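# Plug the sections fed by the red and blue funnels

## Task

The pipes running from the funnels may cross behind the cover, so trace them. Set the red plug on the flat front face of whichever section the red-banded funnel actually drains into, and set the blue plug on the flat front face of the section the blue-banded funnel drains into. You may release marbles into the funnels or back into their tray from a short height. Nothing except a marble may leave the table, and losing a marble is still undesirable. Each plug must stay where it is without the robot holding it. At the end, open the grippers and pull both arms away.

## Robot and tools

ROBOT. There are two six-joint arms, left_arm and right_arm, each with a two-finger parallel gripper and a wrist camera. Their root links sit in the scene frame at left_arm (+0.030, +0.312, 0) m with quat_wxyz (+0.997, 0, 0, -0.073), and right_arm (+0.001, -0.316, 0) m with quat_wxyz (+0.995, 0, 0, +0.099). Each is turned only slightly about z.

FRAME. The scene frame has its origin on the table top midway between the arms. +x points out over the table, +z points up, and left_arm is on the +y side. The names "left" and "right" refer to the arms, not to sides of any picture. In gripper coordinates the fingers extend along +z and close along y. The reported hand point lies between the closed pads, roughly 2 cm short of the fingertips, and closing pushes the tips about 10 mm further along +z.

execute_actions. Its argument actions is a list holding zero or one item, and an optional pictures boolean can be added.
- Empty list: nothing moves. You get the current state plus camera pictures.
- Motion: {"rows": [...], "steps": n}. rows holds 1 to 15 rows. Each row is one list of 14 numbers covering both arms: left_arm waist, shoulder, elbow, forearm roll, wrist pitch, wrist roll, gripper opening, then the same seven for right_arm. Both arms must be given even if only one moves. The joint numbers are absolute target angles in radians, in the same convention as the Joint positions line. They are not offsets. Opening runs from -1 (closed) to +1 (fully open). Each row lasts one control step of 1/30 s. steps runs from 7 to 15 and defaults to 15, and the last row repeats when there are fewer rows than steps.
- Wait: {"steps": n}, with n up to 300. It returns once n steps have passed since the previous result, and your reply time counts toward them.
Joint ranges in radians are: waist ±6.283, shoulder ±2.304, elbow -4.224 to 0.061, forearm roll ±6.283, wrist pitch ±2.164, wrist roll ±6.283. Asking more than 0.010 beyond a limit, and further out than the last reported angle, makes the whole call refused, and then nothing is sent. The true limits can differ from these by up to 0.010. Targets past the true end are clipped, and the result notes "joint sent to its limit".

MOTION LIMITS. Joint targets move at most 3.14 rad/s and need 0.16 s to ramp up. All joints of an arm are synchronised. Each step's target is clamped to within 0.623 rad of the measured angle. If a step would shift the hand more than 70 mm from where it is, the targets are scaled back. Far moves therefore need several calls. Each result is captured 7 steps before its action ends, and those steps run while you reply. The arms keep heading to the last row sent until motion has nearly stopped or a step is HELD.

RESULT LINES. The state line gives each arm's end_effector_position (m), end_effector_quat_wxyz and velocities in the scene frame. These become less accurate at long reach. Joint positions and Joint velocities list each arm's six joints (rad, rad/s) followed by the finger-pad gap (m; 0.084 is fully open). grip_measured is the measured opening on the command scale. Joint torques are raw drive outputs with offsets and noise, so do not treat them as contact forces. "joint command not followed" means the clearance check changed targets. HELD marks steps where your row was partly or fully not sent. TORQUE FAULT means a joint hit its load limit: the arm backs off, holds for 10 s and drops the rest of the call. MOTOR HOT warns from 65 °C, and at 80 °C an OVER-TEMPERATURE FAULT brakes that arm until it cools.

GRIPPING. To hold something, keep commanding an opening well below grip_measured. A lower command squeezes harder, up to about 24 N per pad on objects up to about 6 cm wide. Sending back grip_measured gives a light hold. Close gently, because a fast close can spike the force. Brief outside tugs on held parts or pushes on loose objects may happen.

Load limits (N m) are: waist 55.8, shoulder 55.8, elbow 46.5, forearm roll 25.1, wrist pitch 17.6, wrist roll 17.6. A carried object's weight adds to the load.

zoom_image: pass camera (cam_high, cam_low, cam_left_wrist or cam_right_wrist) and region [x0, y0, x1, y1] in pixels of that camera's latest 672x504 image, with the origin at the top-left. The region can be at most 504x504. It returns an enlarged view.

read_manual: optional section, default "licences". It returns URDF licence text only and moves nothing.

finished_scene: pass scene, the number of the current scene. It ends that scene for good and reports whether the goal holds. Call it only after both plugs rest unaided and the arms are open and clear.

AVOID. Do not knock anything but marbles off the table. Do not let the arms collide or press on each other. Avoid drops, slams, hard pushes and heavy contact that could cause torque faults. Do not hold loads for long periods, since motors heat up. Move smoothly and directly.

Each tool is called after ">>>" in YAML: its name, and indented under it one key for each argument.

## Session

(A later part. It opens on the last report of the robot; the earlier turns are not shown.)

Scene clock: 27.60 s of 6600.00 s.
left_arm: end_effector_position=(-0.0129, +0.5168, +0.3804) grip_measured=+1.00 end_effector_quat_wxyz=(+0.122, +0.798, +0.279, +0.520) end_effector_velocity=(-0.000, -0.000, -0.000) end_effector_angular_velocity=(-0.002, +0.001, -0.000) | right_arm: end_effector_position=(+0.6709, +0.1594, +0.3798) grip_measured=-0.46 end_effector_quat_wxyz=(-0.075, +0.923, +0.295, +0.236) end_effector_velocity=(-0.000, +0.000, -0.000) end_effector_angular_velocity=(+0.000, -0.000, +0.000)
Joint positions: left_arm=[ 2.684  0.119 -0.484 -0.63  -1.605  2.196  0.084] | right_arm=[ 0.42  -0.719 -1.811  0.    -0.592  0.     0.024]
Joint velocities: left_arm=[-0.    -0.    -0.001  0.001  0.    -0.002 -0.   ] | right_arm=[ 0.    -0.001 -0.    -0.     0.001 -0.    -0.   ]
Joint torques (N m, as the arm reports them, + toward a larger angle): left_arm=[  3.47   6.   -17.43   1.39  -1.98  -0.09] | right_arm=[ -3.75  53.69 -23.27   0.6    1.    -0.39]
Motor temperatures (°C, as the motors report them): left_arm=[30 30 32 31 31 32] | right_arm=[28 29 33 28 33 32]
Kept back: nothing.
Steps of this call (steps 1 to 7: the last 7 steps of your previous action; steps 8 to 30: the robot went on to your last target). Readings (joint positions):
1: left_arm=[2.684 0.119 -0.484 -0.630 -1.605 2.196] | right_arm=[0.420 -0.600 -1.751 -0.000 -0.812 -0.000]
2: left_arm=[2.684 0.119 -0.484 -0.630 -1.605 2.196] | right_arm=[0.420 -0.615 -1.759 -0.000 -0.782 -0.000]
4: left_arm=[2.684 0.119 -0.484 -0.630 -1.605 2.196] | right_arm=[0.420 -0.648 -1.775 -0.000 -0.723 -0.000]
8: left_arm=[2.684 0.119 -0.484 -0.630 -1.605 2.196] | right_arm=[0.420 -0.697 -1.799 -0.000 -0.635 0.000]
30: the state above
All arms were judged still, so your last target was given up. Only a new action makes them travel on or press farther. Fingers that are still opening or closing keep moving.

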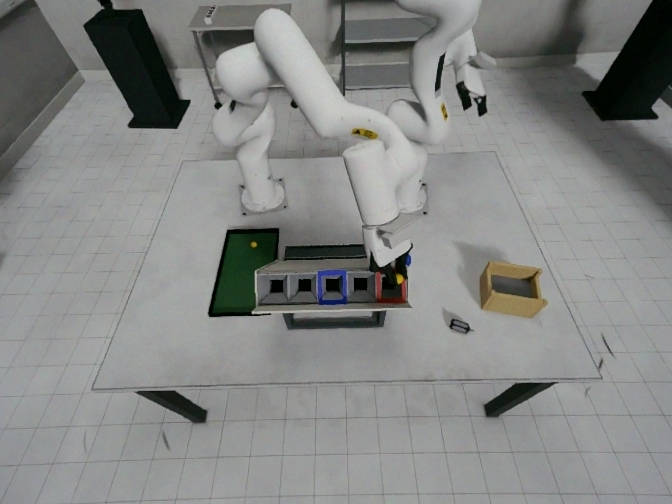

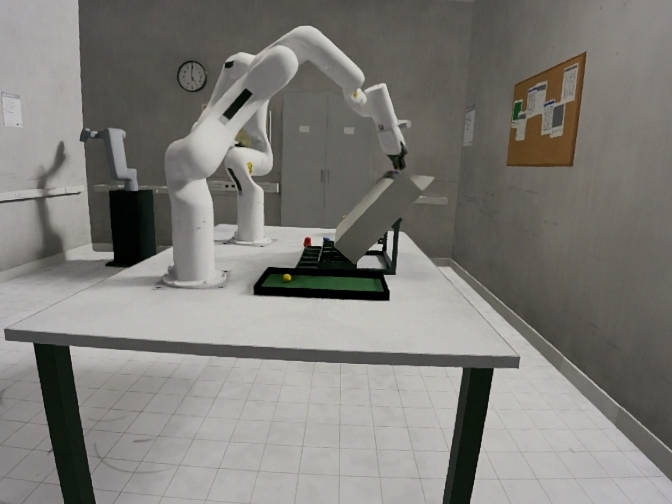

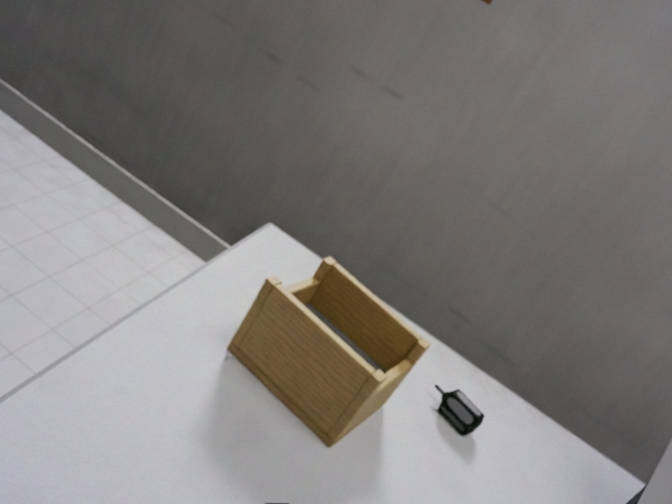

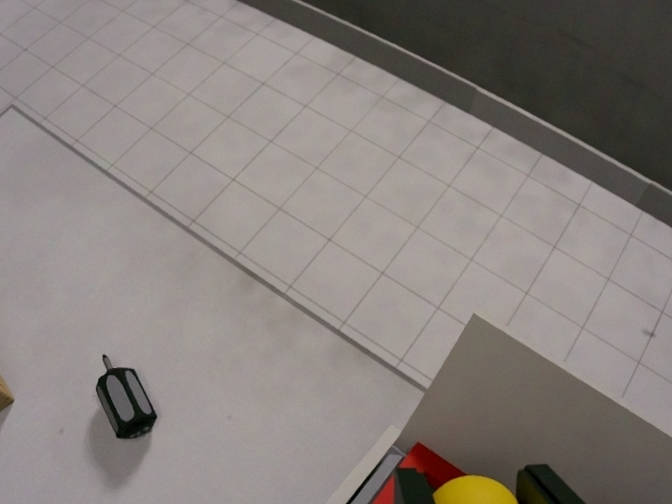

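>>> execute_actions:
  actions:
    - {"rows":[[2.684,0.119,-0.484,-0.63,-1.605,2.196,1,0.42,-0.719,-1.811,0,-0.592,0,0.3]]}

>>> execute_actions:
  actions:
    - {"rows":[[2.684,0.119,-0.484,-0.63,-1.605,2.196,1,0.565,0.062,-0.927,0,-0.989,0.763,0.3]]}

>>> execute_actions:
  actions:
    - {"steps":60}
  pictures: true

>>> execute_actions:
  actions:
    - {"rows":[[-0.002,-0.27,-0.52,0,-0.25,-0.148,0.6,-0.3,0.062,-0.927,0,-0.989,0,0.3]]}

>>> execute_actions:
  actions:
    - {"steps":120}

>>> execute_actions:
  actions:
    - {"rows":[[-0.002,-0.524,-0.545,0,-0.021,-0.148,0.6,-0.3,0.062,-0.927,0,-0.989,0,0.3]]}

>>> execute_actions:
  actions:
    - {"steps":20}

>>> execute_actions:
  actions:
    - {"rows":[[-0.002,-0.524,-0.545,0,-0.021,-0.148,-0.6,-0.3,0.062,-0.927,0,-0.989,0,0.3]]}

>>> execute_actions:
  actions:
    - {"rows":[[-0.002,-0.27,-0.52,0,-0.25,-0.148,-0.6,-0.3,0.062,-0.927,0,-0.989,0,0.3]]}

>>> execute_actions:
  actions:
    - {"steps":12}

>>> execute_actions:
  actions:
    - {"rows":[[-0.354,-0.247,-0.487,0,-0.24,-0.5,-0.6,-0.3,0.062,-0.927,0,-0.989,0,0.3]]}

>>> execute_actions:
  actions:
    - {"steps":25}

>>> execute_actions:
  actions:
    - {"rows":[[-0.354,-0.4687,-0.507,0,-0.038,-0.5,-0.6,-0.3,0.062,-0.927,0,-0.989,0,0.3]]}

>>> execute_actions:
  actions:
    - {"steps":20}

>>> execute_actions:
  actions:
    - {"rows":[[-0.354,-0.4687,-0.507,0,-0.038,-0.5,0.1,-0.3,0.062,-0.927,0,-0.989,0,0.3]]}

>>> execute_actions:
  actions:
    - {"rows":[[-0.354,-0.247,-0.487,0,-0.24,-0.5,0.1,-0.3,0.062,-0.927,0,-0.989,0,0.3]]}

>>> execute_actions:
  actions:
    - {"steps":15}
  pictures: true

Scene clock: 28.70 s of 6600.00 s.
left_arm: end_effector_position=(-0.0129, +0.5168, +0.3804) grip_measured=+1.00 end_effector_quat_wxyz=(+0.122, +0.798, +0.279, +0.520) end_effector_velocity=(+0.000, -0.000, +0.000) end_effector_angular_velocity=(-0.000, +0.000, -0.001) | right_arm: end_effector_position=(+0.6709, +0.1594, +0.3798) grip_measured=+0.26 end_effector_quat_wxyz=(-0.075, +0.923, +0.295, +0.236) end_effector_velocity=(+0.000, +0.000, -0.000) end_effector_angular_velocity=(-0.000, -0.000, +0.000)
Joint positions: left_arm=[ 2.684  0.119 -0.484 -0.63  -1.605  2.196  0.084] | right_arm=[ 0.42  -0.719 -1.811  0.    -0.592 -0.     0.055]
Joint velocities: left_arm=[-0.001  0.    -0.     0.001 -0.    -0.    -0.   ] | right_arm=[ 0.    -0.     0.    -0.001  0.    -0.     0.018]
Joint torques (N m, as the arm reports them, + toward a larger angle): left_arm=[  2.88   6.15 -17.31   1.37  -1.93  -0.07] | right_arm=[ -5.72  52.96 -23.12   0.71   1.1   -0.48]
Motor temperatures (°C, as the motors report them): left_arm=[30 30 32 31 31 32] | right_arm=[28 29 33 28 33 32]
Steps of this call (steps 1 to 25: nothing new was sent; steps 26 to 33: the first 8 steps of this action). Readings (joint positions):
26: left_arm=[2.684 0.119 -0.484 -0.630 -1.605 2.196] | right_arm=[0.420 -0.719 -1.811 0.000 -0.592 -0.000]
27: left_arm=[2.684 0.119 -0.484 -0.630 -1.605 2.196] | right_arm=[0.420 -0.719 -1.811 -0.000 -0.592 0.000]
29: left_arm=[2.684 0.119 -0.484 -0.630 -1.605 2.196] | right_arm=[0.420 -0.719 -1.811 0.000 -0.592 0.000]
33: the state above

Scene clock: 29.20 s of 6600.00 s.
left_arm: end_effector_position=(-0.0129, +0.5168, +0.3804) grip_measured=+1.00 end_effector_quat_wxyz=(+0.122, +0.798, +0.279, +0.520) end_effector_velocity=(-0.001, +0.000, +0.000) end_effector_angular_velocity=(+0.003, +0.001, -0.001) | right_arm: end_effector_position=(+0.6119, +0.1445, +0.4020) grip_measured=+0.29 end_effector_quat_wxyz=(-0.079, +0.945, +0.251, +0.194) end_effector_velocity=(-0.300, -0.098, +0.101) end_effector_angular_velocity=(-0.014, +0.468, -0.469)
Joint positions: left_arm=[ 2.684  0.119 -0.484 -0.63  -1.605  2.196  0.084] | right_arm=[ 0.449 -0.591 -1.684  0.    -0.67   0.127  0.056]
Joint velocities: left_arm=[-0.    -0.001 -0.002 -0.    -0.     0.002  0.   ] | right_arm=[ 0.134  0.658  0.668 -0.    -0.372  0.661 -0.   ]
Joint torques (N m, as the arm reports them, + toward a larger angle): left_arm=[  2.97   6.54 -17.34   1.11  -1.95   0.  ] | right_arm=[ -3.52  45.16 -22.63   0.97   0.81  -0.36]
Motor temperatures (°C, as the motors report them): left_arm=[30 30 32 31 31 32] | right_arm=[28 29 33 28 33 32]
Steps of this call (steps 1 to 7: the last 7 steps of your previous action; steps 8 to 15: the first 8 steps of this action). Readings (joint positions):
8: left_arm=[2.684 0.119 -0.484 -0.630 -1.605 2.196] | right_arm=[0.420 -0.719 -1.811 0.000 -0.592 0.000]
9: left_arm=[2.684 0.119 -0.484 -0.630 -1.605 2.196] | right_arm=[0.421 -0.716 -1.807 -0.000 -0.594 0.004]
11: left_arm=[2.684 0.119 -0.484 -0.630 -1.605 2.196] | right_arm=[0.428 -0.685 -1.774 -0.000 -0.615 0.037]
15: the state above

Scene clock: 31.20 s of 6600.00 s.
left_arm: end_effector_position=(-0.0129, +0.5168, +0.3804) grip_measured=+1.00 end_effector_quat_wxyz=(+0.122, +0.798, +0.279, +0.520) end_effector_velocity=(-0.000, +0.000, +0.000) end_effector_angular_velocity=(+0.001, +0.002, +0.001) | right_arm: end_effector_position=(+0.3009, -0.0301, +0.4000) grip_measured=+0.29 end_effector_quat_wxyz=(+0.000, +1.000, -0.000, +0.000) end_effector_velocity=(+0.000, +0.000, -0.000) end_effector_angular_velocity=(+0.000, -0.000, +0.000)
Joint positions: left_arm=[ 2.684  0.119 -0.484 -0.63  -1.605  2.196  0.084] | right_arm=[ 0.565  0.062 -0.927  0.    -0.989  0.763  0.056]
Joint velocities: left_arm=[-0.     0.001 -0.001 -0.001  0.    -0.     0.   ] | right_arm=[ 0.  0.  0. -0.  0.  0.  0.]
Joint torques (N m, as the arm reports them, + toward a larger angle): left_arm=[  3.62   6.69 -17.18   1.45  -2.    -0.06] | right_arm=[ -4.08  18.11 -22.45   0.76  -0.02  -0.34]
Motor temperatures (°C, as the motors report them): left_arm=[30 30 32 31 31 32] | right_arm=[28 29 33 28 33 32]
Kept back: nothing.
Steps of this call (steps 1 to 7: the last 7 steps of your previous action; steps 8 to 60: the robot went on to your last target). Readings (joint positions):
1: left_arm=[2.684 0.119 -0.484 -0.630 -1.605 2.196] | right_arm=[0.453 -0.569 -1.662 0.000 -0.682 0.150]
2: left_arm=[2.684 0.119 -0.484 -0.630 -1.605 2.196] | right_arm=[0.457 -0.547 -1.639 0.000 -0.694 0.172]
4: left_arm=[2.684 0.119 -0.484 -0.630 -1.605 2.196] | right_arm=[0.466 -0.502 -1.594 0.000 -0.717 0.216]
8: left_arm=[2.684 0.119 -0.484 -0.630 -1.605 2.196] | right_arm=[0.481 -0.415 -1.500 0.000 -0.758 0.300]
60: the state above
All arms were judged still, so your last target was given up. Only a new action makes them travel on or press farther. Fingers that are still opening or closing keep moving.

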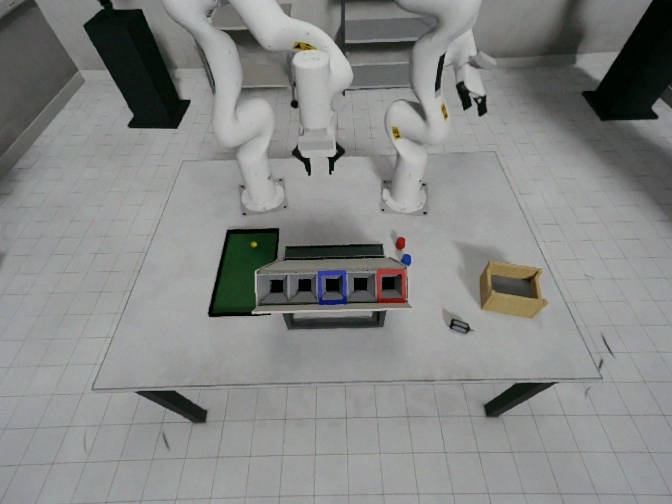

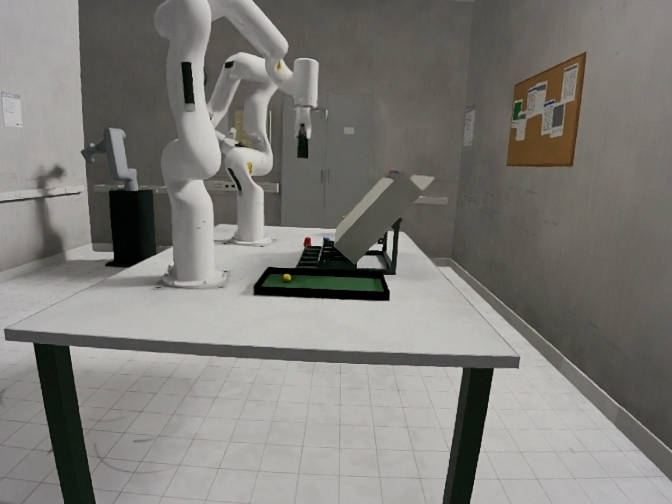

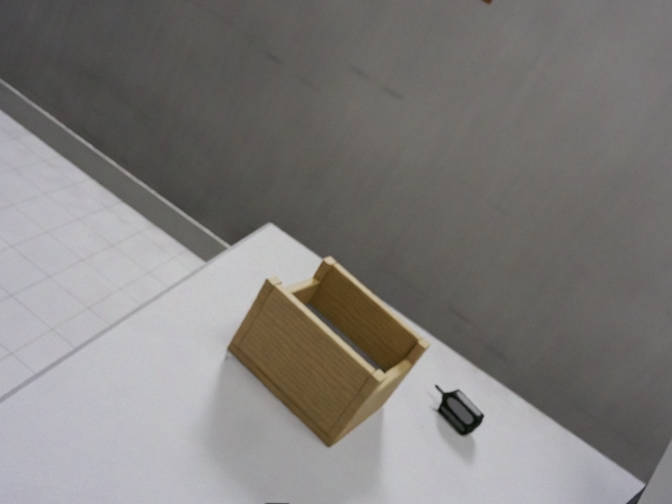

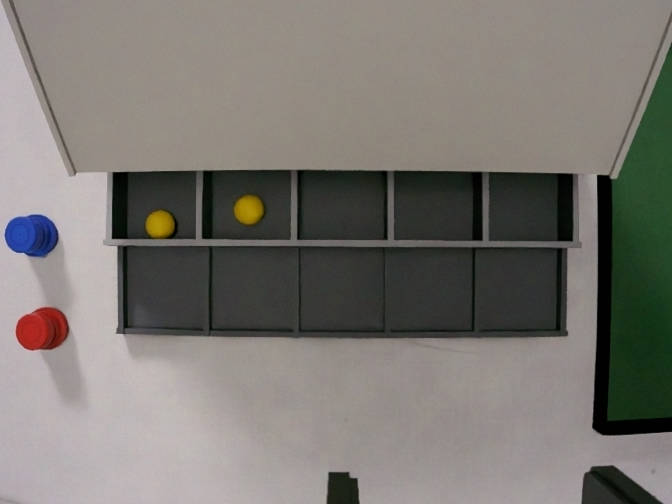

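Scene clock: 31.47 s of 6600.00 s.
left_arm: end_effector_position=(-0.0081, +0.5008, +0.3171) grip_measured=+0.61 end_effector_quat_wxyz=(+0.246, +0.838, +0.276, +0.401) end_effector_velocity=(+0.002, -0.068, -0.343) end_effector_angular_velocity=(-1.171, +1.131, -1.067) | right_arm: end_effector_position=(+0.3396, -0.0770, +0.4000) grip_measured=+0.29 end_effector_quat_wxyz=(-0.000, +1.000, -0.000, +0.000) end_effector_velocity=(+0.186, -0.263, -0.000) end_effector_angular_velocity=(-0.001, +0.001, -0.001)
Joint positions: left_arm=[ 2.503  0.01  -0.494 -0.455 -1.423  2.014  0.069] | right_arm=[ 0.418  0.062 -0.927 -0.    -0.989  0.616  0.056]
Joint velocities: left_arm=[-1.079 -0.578 -0.052  0.934  1.077 -1.078 -0.006] | right_arm=[-0.777  0.     0.    -0.    -0.001 -0.776 -0.   ]
Joint torques (N m, as the arm reports them, + toward a larger angle): left_arm=[  3.36  14.93 -15.61   0.54  -1.66   0.23] | right_arm=[ -2.79  19.18 -22.65   0.74  -0.03  -0.49]
Motor temperatures (°C, as the motors report them): left_arm=[30 30 32 31 31 32] | right_arm=[28 29 33 28 33 32]
Steps of this call (steps 1 to 8: the first 8 steps of this action). Readings (joint positions):
1: left_arm=[2.684 0.119 -0.484 -0.630 -1.605 2.196] | right_arm=[0.565 0.062 -0.927 0.000 -0.989 0.763]
2: left_arm=[2.681 0.117 -0.484 -0.626 -1.601 2.192] | right_arm=[0.562 0.062 -0.927 0.000 -0.989 0.759]
4: left_arm=[2.643 0.094 -0.487 -0.589 -1.563 2.153] | right_arm=[0.528 0.062 -0.927 0.000 -0.989 0.724]
8: the state above

Scene clock: 35.47 s of 6600.00 s.
left_arm: end_effector_position=(+0.3811, +0.2601, +0.1197) grip_measured=+0.59 end_effector_quat_wxyz=(+0.000, +1.000, +0.000, -0.000) end_effector_velocity=(+0.000, +0.000, +0.000) end_effector_angular_velocity=(+0.000, -0.001, -0.002) | right_arm: end_effector_position=(+0.4134, -0.3585, +0.4000) grip_measured=+0.29 end_effector_quat_wxyz=(+0.000, +0.999, -0.051, -0.000) end_effector_velocity=(+0.000, +0.001, -0.000) end_effector_angular_velocity=(-0.000, +0.000, +0.002)
Joint positions: left_arm=[-0.002 -0.27  -0.52   0.    -0.25  -0.148  0.069] | right_arm=[-0.3    0.062 -0.927  0.    -0.989 -0.     0.056]
Joint velocities: left_arm=[ 0.     0.001 -0.     0.001 -0.     0.002 -0.   ] | right_arm=[ 0.001 -0.    -0.    -0.    -0.     0.     0.   ]
Joint torques (N m, as the arm reports them, + toward a larger angle): left_arm=[  3.19  18.35 -14.48   1.81  -0.67  -0.06] | right_arm=[ -6.66  17.39 -22.62   0.88   0.05  -0.42]
Motor temperatures (°C, as the motors report them): left_arm=[30 30 32 31 31 32] | right_arm=[28 29 33 28 33 32]
Kept back: nothing.
Steps of this call (steps 1 to 7: the last 7 steps of your previous action; steps 8 to 105: the robot went on to your last target; steps 106 to 120: nothing new was sent). Readings (joint positions):
1: left_arm=[2.466 -0.009 -0.496 -0.425 -1.387 1.978] | right_arm=[0.392 0.062 -0.927 -0.000 -0.989 0.590]
2: left_arm=[2.429 -0.027 -0.497 -0.395 -1.350 1.941] | right_arm=[0.366 0.062 -0.927 -0.000 -0.989 0.565]
4: left_arm=[2.351 -0.060 -0.501 -0.340 -1.272 1.863] | right_arm=[0.315 0.062 -0.927 -0.000 -0.989 0.515]
8: left_arm=[2.186 -0.118 -0.506 -0.247 -1.107 1.698] | right_arm=[0.211 0.062 -0.927 -0.000 -0.989 0.426]
120: the state above
All arms were judged still, so your last target was given up. Only a new action makes them travel on or press farther. Fingers that are still opening or closing keep moving.

Scene clock: 35.73 s of 6600.00 s.
left_arm: end_effector_position=(+0.3820, +0.2599, +0.0635) grip_measured=+0.59 end_effector_quat_wxyz=(-0.000, +1.000, +0.000, -0.001) end_effector_velocity=(-0.026, +0.004, -0.269) end_effector_angular_velocity=(+0.005, +0.036, -0.002) | right_arm: end_effector_position=(+0.4134, -0.3585, +0.4000) grip_measured=+0.29 end_effector_quat_wxyz=(+0.000, +0.999, -0.051, -0.000) end_effector_velocity=(-0.000, -0.000, +0.000) end_effector_angular_velocity=(+0.000, +0.000, -0.001)
Joint positions: left_arm=[-0.002 -0.438 -0.536  0.    -0.101 -0.148  0.069] | right_arm=[-0.3    0.062 -0.927 -0.    -0.989  0.     0.056]
Joint velocities: left_arm=[-0.    -0.788 -0.065  0.001  0.687  0.    -0.   ] | right_arm=[-0.001  0.     0.     0.    -0.     0.    -0.   ]
Joint torques (N m, as the arm reports them, + toward a larger angle): left_arm=[  3.25  41.21 -13.66   1.76  -0.88  -0.06] | right_arm=[ -4.47  18.28 -22.55   0.52  -0.02  -0.49]
Motor temperatures (°C, as the motors report them): left_arm=[30 30 32 31 31 32] | right_arm=[28 29 33 28 33 32]
Steps of this call (steps 1 to 8: the first 8 steps of this action). Readings (joint positions):
1: left_arm=[-0.002 -0.270 -0.520 -0.000 -0.250 -0.148] | right_arm=[-0.300 0.062 -0.927 0.000 -0.989 -0.000]
2: left_arm=[-0.002 -0.273 -0.521 -0.000 -0.246 -0.148] | right_arm=[-0.300 0.062 -0.927 0.000 -0.989 -0.000]
4: left_arm=[-0.002 -0.309 -0.525 0.000 -0.212 -0.148] | right_arm=[-0.300 0.062 -0.927 0.000 -0.989 0.000]
8: the state above

Scene clock: 36.40 s of 6600.00 s.
left_arm: end_effector_position=(+0.3805, +0.2602, +0.0345) grip_measured=+0.59 end_effector_quat_wxyz=(+0.000, +1.000, +0.000, +0.000) end_effector_velocity=(+0.001, +0.000, -0.000) end_effector_angular_velocity=(-0.000, -0.001, +0.001) | right_arm: end_effector_position=(+0.4134, -0.3585, +0.4000) grip_measured=+0.29 end_effector_quat_wxyz=(+0.000, +0.999, -0.051, -0.000) end_effector_velocity=(+0.000, +0.000, -0.000) end_effector_angular_velocity=(+0.000, +0.000, +0.001)
Joint positions: left_arm=[-0.002 -0.524 -0.545 -0.    -0.021 -0.148  0.069] | right_arm=[-0.3    0.062 -0.927 -0.    -0.989 -0.     0.056]
Joint velocities: left_arm=[ 0.    -0.001 -0.001  0.     0.002 -0.     0.   ] | right_arm=[ 0.001 -0.    -0.     0.    -0.    -0.     0.   ]
Joint torques (N m, as the arm reports them, + toward a larger angle): left_arm=[  3.08  23.01 -10.42   1.67  -0.73  -0.04] | right_arm=[ -4.84  18.04 -22.03   0.89   0.07  -0.47]
Motor temperatures (°C, as the motors report them): left_arm=[30 30 32 31 31 32] | right_arm=[28 29 33 28 33 32]
Kept back: nothing.
Steps of this call (steps 1 to 7: the last 7 steps of your previous action; steps 8 to 20: the robot went on to your last target). Readings (joint positions):
1: left_arm=[-0.002 -0.461 -0.538 -0.000 -0.080 -0.148] | right_arm=[-0.300 0.062 -0.927 -0.000 -0.989 -0.000]
2: left_arm=[-0.002 -0.478 -0.539 -0.000 -0.065 -0.148] | right_arm=[-0.300 0.062 -0.927 -0.000 -0.989 -0.000]
4: left_arm=[-0.002 -0.500 -0.542 -0.000 -0.044 -0.148] | right_arm=[-0.300 0.062 -0.927 -0.000 -0.989 0.000]
8: left_arm=[-0.002 -0.517 -0.544 -0.000 -0.027 -0.148] | right_arm=[-0.300 0.062 -0.927 -0.000 -0.989 -0.000]
20: the state above

Scene clock: 36.67 s of 6600.00 s.
left_arm: end_effector_position=(+0.3804, +0.2601, +0.0345) grip_measured=-0.33 end_effector_quat_wxyz=(+0.000, +1.000, +0.000, +0.000) end_effector_velocity=(-0.001, -0.000, -0.000) end_effector_angular_velocity=(+0.000, +0.002, -0.000) | right_arm: end_effector_position=(+0.4134, -0.3585, +0.4000) grip_measured=+0.29 end_effector_quat_wxyz=(+0.000, +0.999, -0.051, -0.000) end_effector_velocity=(-0.000, -0.001, -0.000) end_effector_angular_velocity=(-0.000, +0.000, -0.001)
Joint positions: left_arm=[-0.002 -0.524 -0.545 -0.    -0.021 -0.148  0.03 ] | right_arm=[-0.3    0.062 -0.927  0.    -0.989 -0.     0.056]
Joint velocities: left_arm=[-0.    -0.001  0.001 -0.001 -0.     0.001 -0.   ] | right_arm=[-0.002 -0.    -0.    -0.    -0.     0.    -0.   ]
Joint torques (N m, as the arm reports them, + toward a larger angle): left_arm=[  3.89  22.18 -10.25   1.68  -0.54  -0.11] | right_arm=[ -6.2   18.35 -22.47   0.81   0.05  -0.58]
Motor temperatures (°C, as the motors report them): left_arm=[30 30 32 31 31 32] | right_arm=[28 29 33 28 33 32]
Steps of this call (steps 1 to 8: the first 8 steps of this action). Readings (joint positions):
1: left_arm=[-0.002 -0.524 -0.545 -0.000 -0.021 -0.148] | right_arm=[-0.300 0.062 -0.927 0.000 -0.989 -0.000]
2: left_arm=[-0.002 -0.524 -0.545 0.000 -0.021 -0.148] | right_arm=[-0.300 0.062 -0.927 -0.000 -0.989 0.000]
4: left_arm=[-0.002 -0.524 -0.545 0.000 -0.021 -0.148] | right_arm=[-0.300 0.062 -0.927 0.000 -0.989 -0.000]
8: the state above

Scene clock: 37.17 s of 6600.00 s.
left_arm: end_effector_position=(+0.3843, +0.2596, +0.0912) grip_measured=-0.33 end_effector_quat_wxyz=(+0.000, +1.000, +0.000, +0.002) end_effector_velocity=(+0.002, -0.000, +0.267) end_effector_angular_velocity=(-0.004, -0.029, -0.001) | right_arm: end_effector_position=(+0.4134, -0.3585, +0.4000) grip_measured=+0.29 end_effector_quat_wxyz=(+0.000, +0.999, -0.051, -0.000) end_effector_velocity=(-0.000, -0.001, -0.000) end_effector_angular_velocity=(+0.000, +0.000, -0.001)
Joint positions: left_arm=[-0.002 -0.356 -0.53   0.    -0.17  -0.148  0.03 ] | right_arm=[-0.3    0.062 -0.927  0.    -0.989 -0.     0.056]
Joint velocities: left_arm=[-0.     0.79   0.07   0.001 -0.691  0.     0.   ] | right_arm=[-0.001 -0.    -0.     0.    -0.     0.    -0.   ]
Joint torques (N m, as the arm reports them, + toward a larger angle): left_arm=[  3.59  -2.3  -11.4    1.85  -0.34  -0.07] | right_arm=[ -5.11  17.58 -22.4    1.06  -0.06  -0.58]
Motor temperatures (°C, as the motors report them): left_arm=[30 30 32 31 31 32] | right_arm=[28 29 33 28 33 32]
Steps of this call (steps 1 to 7: the last 7 steps of your previous action; steps 8 to 15: the first 8 steps of this action). Readings (joint positions):
8: left_arm=[-0.002 -0.524 -0.545 -0.000 -0.021 -0.148] | right_arm=[-0.300 0.062 -0.927 -0.000 -0.989 0.000]
9: left_arm=[-0.002 -0.521 -0.544 0.000 -0.025 -0.148] | right_arm=[-0.300 0.062 -0.927 -0.000 -0.989 0.000]
11: left_arm=[-0.002 -0.485 -0.540 -0.000 -0.059 -0.148] | right_arm=[-0.300 0.062 -0.927 -0.000 -0.989 0.000]
15: the state above

Scene clock: 37.57 s of 6600.00 s.
left_arm: end_effector_position=(+0.3810, +0.2601, +0.1189) grip_measured=-0.33 end_effector_quat_wxyz=(-0.000, +1.000, +0.000, -0.000) end_effector_velocity=(+0.001, -0.000, +0.008) end_effector_angular_velocity=(-0.001, -0.004, +0.001) | right_arm: end_effector_position=(+0.4134, -0.3585, +0.4000) grip_measured=+0.29 end_effector_quat_wxyz=(+0.000, +0.999, -0.051, -0.000) end_effector_velocity=(+0.000, +0.001, +0.000) end_effector_angular_velocity=(-0.000, -0.000, +0.002)
Joint positions: left_arm=[-0.002 -0.272 -0.52  -0.    -0.248 -0.148  0.03 ] | right_arm=[-0.3    0.062 -0.927  0.    -0.989 -0.     0.056]
Joint velocities: left_arm=[-0.001  0.022  0.001 -0.001 -0.017 -0.001  0.   ] | right_arm=[ 0.002  0.     0.    -0.     0.    -0.    -0.   ]
Joint torques (N m, as the arm reports them, + toward a larger angle): left_arm=[  3.15  20.59 -14.28   1.62  -0.58  -0.04] | right_arm=[ -5.23  19.74 -21.85   0.21   0.11  -0.55]
Motor temperatures (°C, as the motors report them): left_arm=[30 30 32 31 31 32] | right_arm=[28 29 33 28 33 32]
Kept back: nothing.
Steps of this call (steps 1 to 7: the last 7 steps of your previous action; steps 8 to 12: the robot went on to your last target). Readings (joint positions):
1: left_arm=[-0.002 -0.333 -0.527 0.000 -0.191 -0.148] | right_arm=[-0.300 0.062 -0.927 -0.000 -0.989 -0.000]
2: left_arm=[-0.002 -0.316 -0.526 0.000 -0.206 -0.148] | right_arm=[-0.300 0.062 -0.927 0.000 -0.989 -0.000]
4: left_arm=[-0.002 -0.294 -0.523 0.000 -0.227 -0.148] | right_arm=[-0.300 0.062 -0.927 -0.000 -0.989 -0.000]
8: left_arm=[-0.002 -0.277 -0.520 -0.000 -0.244 -0.148] | right_arm=[-0.300 0.062 -0.927 -0.000 -0.989 -0.000]
12: the state above

Scene clock: 37.83 s of 6600.00 s.
left_arm: end_effector_position=(+0.3622, +0.2047, +0.1195) grip_measured=-0.33 end_effector_quat_wxyz=(-0.000, +1.000, -0.000, -0.000) end_effector_velocity=(-0.129, -0.291, +0.000) end_effector_angular_velocity=(+0.001, +0.002, -0.007) | right_arm: end_effector_position=(+0.4134, -0.3585, +0.4000) grip_measured=+0.29 end_effector_quat_wxyz=(+0.000, +0.999, -0.051, -0.000) end_effector_velocity=(+0.000, +0.001, +0.000) end_effector_angular_velocity=(+0.000, -0.000, +0.002)
Joint positions: left_arm=[-0.168 -0.26  -0.505 -0.    -0.245 -0.313  0.03 ] | right_arm=[-0.3    0.062 -0.927  0.    -0.989 -0.     0.056]
Joint velocities: left_arm=[-0.907  0.061  0.086  0.     0.023 -0.9    0.   ] | right_arm=[ 0.002  0.     0.     0.     0.    -0.     0.   ]
Joint torques (N m, as the arm reports them, + toward a larger angle): left_arm=[  6.62  17.72 -12.46   1.74  -0.94  -0.04] | right_arm=[ -4.92  18.93 -22.4    0.77  -0.01  -0.56]
Motor temperatures (°C, as the motors report them): left_arm=[30 30 32 31 31 32] | right_arm=[28 29 33 28 33 32]
Steps of this call (steps 1 to 8: the first 8 steps of this action). Readings (joint positions):
1: left_arm=[-0.002 -0.272 -0.520 -0.000 -0.249 -0.148] | right_arm=[-0.300 0.062 -0.927 0.000 -0.989 0.000]
2: left_arm=[-0.005 -0.271 -0.520 0.000 -0.249 -0.152] | right_arm=[-0.300 0.062 -0.927 0.000 -0.989 -0.000]
4: left_arm=[-0.041 -0.268 -0.516 0.000 -0.248 -0.190] | right_arm=[-0.300 0.062 -0.927 0.000 -0.989 0.000]
8: the state above

Scene clock: 38.67 s of 6600.00 s.
left_arm: end_effector_position=(+0.3307, +0.1483, +0.1195) grip_measured=-0.33 end_effector_quat_wxyz=(+0.000, +1.000, +0.000, -0.000) end_effector_velocity=(-0.000, -0.000, +0.000) end_effector_angular_velocity=(+0.001, -0.000, -0.003) | right_arm: end_effector_position=(+0.4134, -0.3585, +0.4000) grip_measured=+0.29 end_effector_quat_wxyz=(+0.000, +0.999, -0.051, -0.000) end_effector_velocity=(-0.000, -0.001, +0.000) end_effector_angular_velocity=(+0.000, -0.000, -0.002)
Joint positions: left_arm=[-0.354 -0.247 -0.487  0.    -0.24  -0.5    0.03 ] | right_arm=[-0.3    0.062 -0.927 -0.    -0.989 -0.     0.056]
Joint velocities: left_arm=[-0.001  0.    -0.     0.003 -0.001 -0.001  0.   ] | right_arm=[-0.002  0.     0.     0.    -0.    -0.    -0.   ]
Joint torques (N m, as the arm reports them, + toward a larger angle): left_arm=[  3.19  17.16 -14.04   1.73  -0.71  -0.07] | right_arm=[ -4.65  18.44 -22.08   0.59   0.02  -0.38]
Motor temperatures (°C, as the motors report them): left_arm=[30 30 32 31 31 32] | right_arm=[28 29 33 28 33 32]
Kept back: nothing.
Steps of this call (steps 1 to 7: the last 7 steps of your previous action; steps 8 to 25: the robot went on to your last target). Readings (joint positions):
1: left_arm=[-0.198 -0.258 -0.502 -0.000 -0.244 -0.343] | right_arm=[-0.300 0.062 -0.927 -0.000 -0.989 0.000]
2: left_arm=[-0.227 -0.256 -0.499 -0.000 -0.243 -0.373] | right_arm=[-0.300 0.062 -0.927 -0.000 -0.989 0.000]
4: left_arm=[-0.280 -0.252 -0.494 -0.000 -0.242 -0.424] | right_arm=[-0.300 0.062 -0.927 -0.000 -0.989 -0.000]
8: left_arm=[-0.332 -0.248 -0.489 -0.000 -0.241 -0.478] | right_arm=[-0.300 0.062 -0.927 -0.000 -0.989 0.000]
25: the state above

Scene clock: 38.93 s of 6600.00 s.
left_arm: end_effector_position=(+0.3309, +0.1481, +0.0670) grip_measured=-0.33 end_effector_quat_wxyz=(-0.001, +1.000, +0.000, -0.001) end_effector_velocity=(-0.020, +0.011, -0.203) end_effector_angular_velocity=(+0.015, +0.028, -0.002) | right_arm: end_effector_position=(+0.4134, -0.3585, +0.4000) grip_measured=+0.29 end_effector_quat_wxyz=(+0.000, +0.999, -0.051, -0.000) end_effector_velocity=(+0.000, +0.001, -0.000) end_effector_angular_velocity=(+0.000, +0.000, +0.001)
Joint positions: left_arm=[-0.354 -0.409 -0.501 -0.    -0.095 -0.5    0.03 ] | right_arm=[-0.3    0.062 -0.927  0.    -0.989 -0.     0.056]
Joint velocities: left_arm=[-0.001 -0.615 -0.043  0.001  0.541  0.     0.   ] | right_arm=[ 0.001 -0.     0.     0.    -0.     0.    -0.   ]
Joint torques (N m, as the arm reports them, + toward a larger angle): left_arm=[  3.27  42.4  -13.67   1.53  -0.94  -0.12] | right_arm=[ -5.13  19.04 -22.27   1.     0.06  -0.55]
Motor temperatures (°C, as the motors report them): left_arm=[30 30 32 31 31 32] | right_arm=[28 29 33 28 33 32]
Steps of this call (steps 1 to 8: the first 8 steps of this action). Readings (joint positions):
1: left_arm=[-0.354 -0.247 -0.487 0.000 -0.240 -0.500] | right_arm=[-0.300 0.062 -0.927 -0.000 -0.989 -0.000]
2: left_arm=[-0.354 -0.250 -0.488 -0.000 -0.236 -0.500] | right_arm=[-0.300 0.062 -0.927 0.000 -0.989 -0.000]
4: left_arm=[-0.354 -0.286 -0.492 0.000 -0.201 -0.500] | right_arm=[-0.300 0.062 -0.927 -0.000 -0.989 0.000]
8: the state above

Scene clock: 39.60 s of 6600.00 s.
left_arm: end_effector_position=(+0.3308, +0.1482, +0.0476) grip_measured=-0.33 end_effector_quat_wxyz=(+0.000, +1.000, +0.000, +0.000) end_effector_velocity=(-0.001, +0.000, -0.001) end_effector_angular_velocity=(+0.001, +0.002, -0.000) | right_arm: end_effector_position=(+0.4134, -0.3585, +0.4000) grip_measured=+0.29 end_effector_quat_wxyz=(+0.000, +0.999, -0.051, -0.000) end_effector_velocity=(-0.000, +0.000, -0.000) end_effector_angular_velocity=(+0.000, +0.000, +0.000)
Joint positions: left_arm=[-0.354 -0.468 -0.507 -0.    -0.038 -0.5    0.03 ] | right_arm=[-0.3    0.062 -0.927 -0.    -0.989  0.     0.056]
Joint velocities: left_arm=[-0.001 -0.003  0.    -0.001  0.001  0.     0.   ] | right_arm=[ 0. -0. -0.  0. -0. -0.  0.]
Joint torques (N m, as the arm reports them, + toward a larger angle): left_arm=[  3.47  21.94 -11.04   1.57  -0.68  -0.05] | right_arm=[ -4.93  18.93 -22.8    0.46   0.04  -0.54]
Motor temperatures (°C, as the motors report them): left_arm=[30 30 32 31 31 32] | right_arm=[28 29 33 28 33 32]
Kept back: nothing.
Steps of this call (steps 1 to 7: the last 7 steps of your previous action; steps 8 to 20: the robot went on to your last target). Readings (joint positions):
1: left_arm=[-0.354 -0.426 -0.502 -0.000 -0.080 -0.500] | right_arm=[-0.300 0.062 -0.927 -0.000 -0.989 -0.000]
2: left_arm=[-0.354 -0.438 -0.503 -0.000 -0.068 -0.500] | right_arm=[-0.300 0.062 -0.927 -0.000 -0.989 0.000]
4: left_arm=[-0.354 -0.452 -0.505 -0.000 -0.054 -0.500] | right_arm=[-0.300 0.062 -0.927 0.000 -0.989 0.000]
8: left_arm=[-0.354 -0.464 -0.507 -0.000 -0.042 -0.500] | right_arm=[-0.300 0.062 -0.927 -0.000 -0.989 0.000]
20: the state above

Scene clock: 39.87 s of 6600.00 s.
left_arm: end_effector_position=(+0.3308, +0.1482, +0.0475) grip_measured=+0.07 end_effector_quat_wxyz=(+0.000, +1.000, +0.000, +0.000) end_effector_velocity=(-0.000, +0.000, -0.000) end_effector_angular_velocity=(+0.000, +0.001, +0.001) | right_arm: end_effector_position=(+0.4134, -0.3585, +0.4000) grip_measured=+0.29 end_effector_quat_wxyz=(+0.000, +0.999, -0.051, -0.000) end_effector_velocity=(+0.000, +0.001, +0.000) end_effector_angular_velocity=(-0.000, +0.000, +0.002)
Joint positions: left_arm=[-0.354 -0.469 -0.507 -0.    -0.038 -0.5    0.047] | right_arm=[-0.3    0.062 -0.927  0.    -0.989  0.     0.056]
Joint velocities: left_arm=[ 0.001 -0.     0.    -0.001 -0.     0.001  0.012] | right_arm=[ 0.002  0.     0.    -0.    -0.     0.     0.   ]
Joint torques (N m, as the arm reports them, + toward a larger angle): left_arm=[  3.62  21.88 -10.53   1.67  -0.67  -0.07] | right_arm=[ -4.79  18.95 -22.29   0.54   0.09  -0.53]
Motor temperatures (°C, as the motors report them): left_arm=[30 30 32 31 31 32] | right_arm=[28 29 33 28 33 32]
Steps of this call (steps 1 to 8: the first 8 steps of this action). Readings (joint positions):
1: left_arm=[-0.354 -0.469 -0.507 0.000 -0.038 -0.500] | right_arm=[-0.300 0.062 -0.927 -0.000 -0.989 0.000]
2: left_arm=[-0.354 -0.469 -0.507 -0.000 -0.038 -0.500] | right_arm=[-0.300 0.062 -0.927 0.000 -0.989 0.000]
4: left_arm=[-0.354 -0.469 -0.507 0.000 -0.038 -0.500] | right_arm=[-0.300 0.062 -0.927 0.000 -0.989 0.000]
8: the state above

Scene clock: 40.37 s of 6600.00 s.
left_arm: end_effector_position=(+0.3333, +0.1468, +0.1005) grip_measured=+0.09 end_effector_quat_wxyz=(+0.001, +1.000, +0.000, +0.002) end_effector_velocity=(-0.003, +0.002, +0.200) end_effector_angular_velocity=(-0.009, -0.017, +0.002) | right_arm: end_effector_position=(+0.4134, -0.3585, +0.4000) grip_measured=+0.29 end_effector_quat_wxyz=(+0.000, +0.999, -0.051, -0.000) end_effector_velocity=(+0.000, +0.000, -0.000) end_effector_angular_velocity=(+0.000, -0.000, +0.000)
Joint positions: left_arm=[-0.354 -0.307 -0.494  0.    -0.183 -0.5    0.048] | right_arm=[-0.3    0.062 -0.927 -0.    -0.989  0.     0.056]
Joint velocities: left_arm=[ 0.     0.613  0.05  -0.001 -0.544 -0.     0.   ] | right_arm=[ 0. -0. -0.  0.  0. -0. -0.]
Joint torques (N m, as the arm reports them, + toward a larger angle): left_arm=[  3.16  -6.48 -10.84   1.61  -0.31  -0.04] | right_arm=[ -5.58  18.54 -22.45   1.03   0.08  -0.44]
Motor temperatures (°C, as the motors report them): left_arm=[30 30 32 31 31 32] | right_arm=[28 29 33 28 33 32]
Steps of this call (steps 1 to 7: the last 7 steps of your previous action; steps 8 to 15: the first 8 steps of this action). Readings (joint positions):
8: left_arm=[-0.354 -0.469 -0.507 0.000 -0.038 -0.500] | right_arm=[-0.300 0.062 -0.927 -0.000 -0.989 0.000]
9: left_arm=[-0.354 -0.466 -0.506 0.000 -0.042 -0.500] | right_arm=[-0.300 0.062 -0.927 0.000 -0.989 0.000]
11: left_arm=[-0.354 -0.430 -0.502 -0.000 -0.077 -0.500] | right_arm=[-0.300 0.062 -0.927 -0.000 -0.989 -0.000]
15: the state above

Scene clock: 40.87 s of 6600.00 s.
left_arm: end_effector_position=(+0.3306, +0.1483, +0.1193) grip_measured=+0.09 end_effector_quat_wxyz=(-0.000, +1.000, +0.000, -0.000) end_effector_velocity=(+0.001, -0.001, +0.002) end_effector_angular_velocity=(-0.001, -0.002, -0.003) | right_arm: end_effector_position=(+0.4134, -0.3585, +0.4000) grip_measured=+0.29 end_effector_quat_wxyz=(+0.000, +0.999, -0.051, -0.000) end_effector_velocity=(-0.000, -0.001, +0.000) end_effector_angular_velocity=(+0.000, -0.000, -0.001)
Joint positions: left_arm=[-0.354 -0.248 -0.487 -0.    -0.24  -0.5    0.048] | right_arm=[-0.3    0.062 -0.927 -0.    -0.989 -0.     0.056]
Joint velocities: left_arm=[-0.001  0.006 -0.001  0.    -0.005  0.001  0.   ] | right_arm=[-0.002  0.     0.     0.     0.    -0.     0.   ]
Joint torques (N m, as the arm reports them, + toward a larger angle): left_arm=[  3.27  16.89 -14.37   1.79  -0.72  -0.06] | right_arm=[ -3.88  19.67 -22.21   0.97  -0.02  -0.61]
Motor temperatures (°C, as the motors report them): left_arm=[30 30 32 31 31 32] | right_arm=[28 29 33 28 33 32]
Kept back: nothing.
Steps of this call (steps 1 to 7: the last 7 steps of your previous action; steps 8 to 15: the robot went on to your last target). Readings (joint positions):
1: left_arm=[-0.354 -0.290 -0.492 0.000 -0.198 -0.500] | right_arm=[-0.300 0.062 -0.927 0.000 -0.989 -0.000]
2: left_arm=[-0.354 -0.278 -0.491 0.000 -0.210 -0.500] | right_arm=[-0.300 0.062 -0.927 -0.000 -0.989 -0.000]
4: left_arm=[-0.354 -0.263 -0.489 -0.000 -0.224 -0.500] | right_arm=[-0.300 0.062 -0.927 -0.000 -0.989 -0.000]
8: left_arm=[-0.354 -0.252 -0.487 -0.000 -0.236 -0.500] | right_arm=[-0.300 0.062 -0.927 -0.000 -0.989 0.000]
15: the state above

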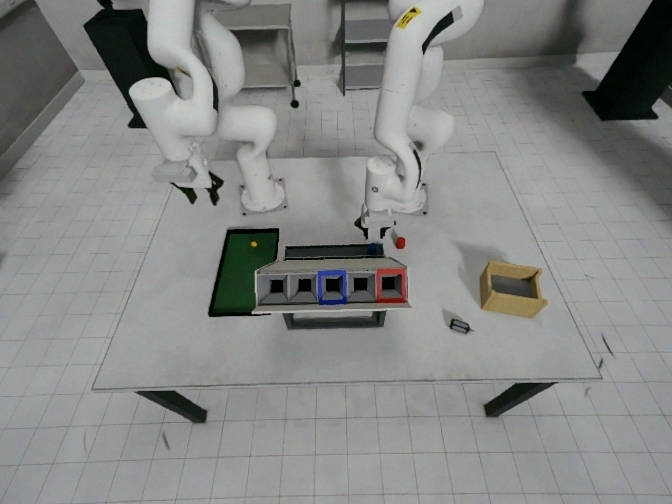

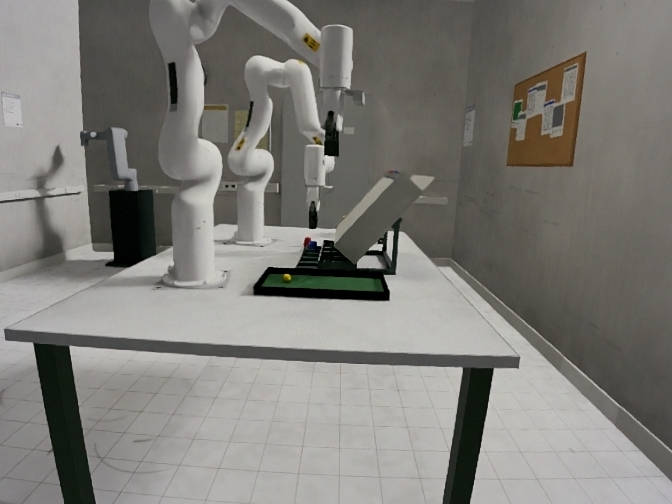

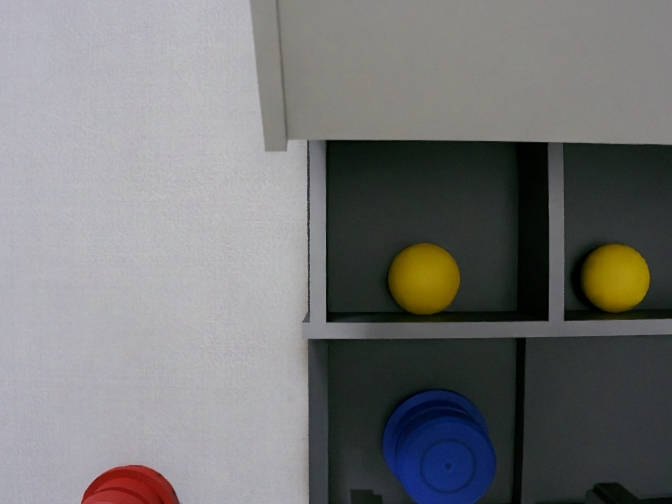

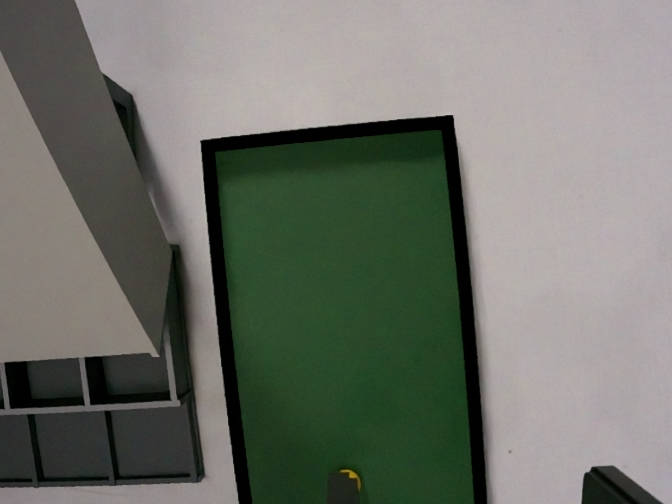

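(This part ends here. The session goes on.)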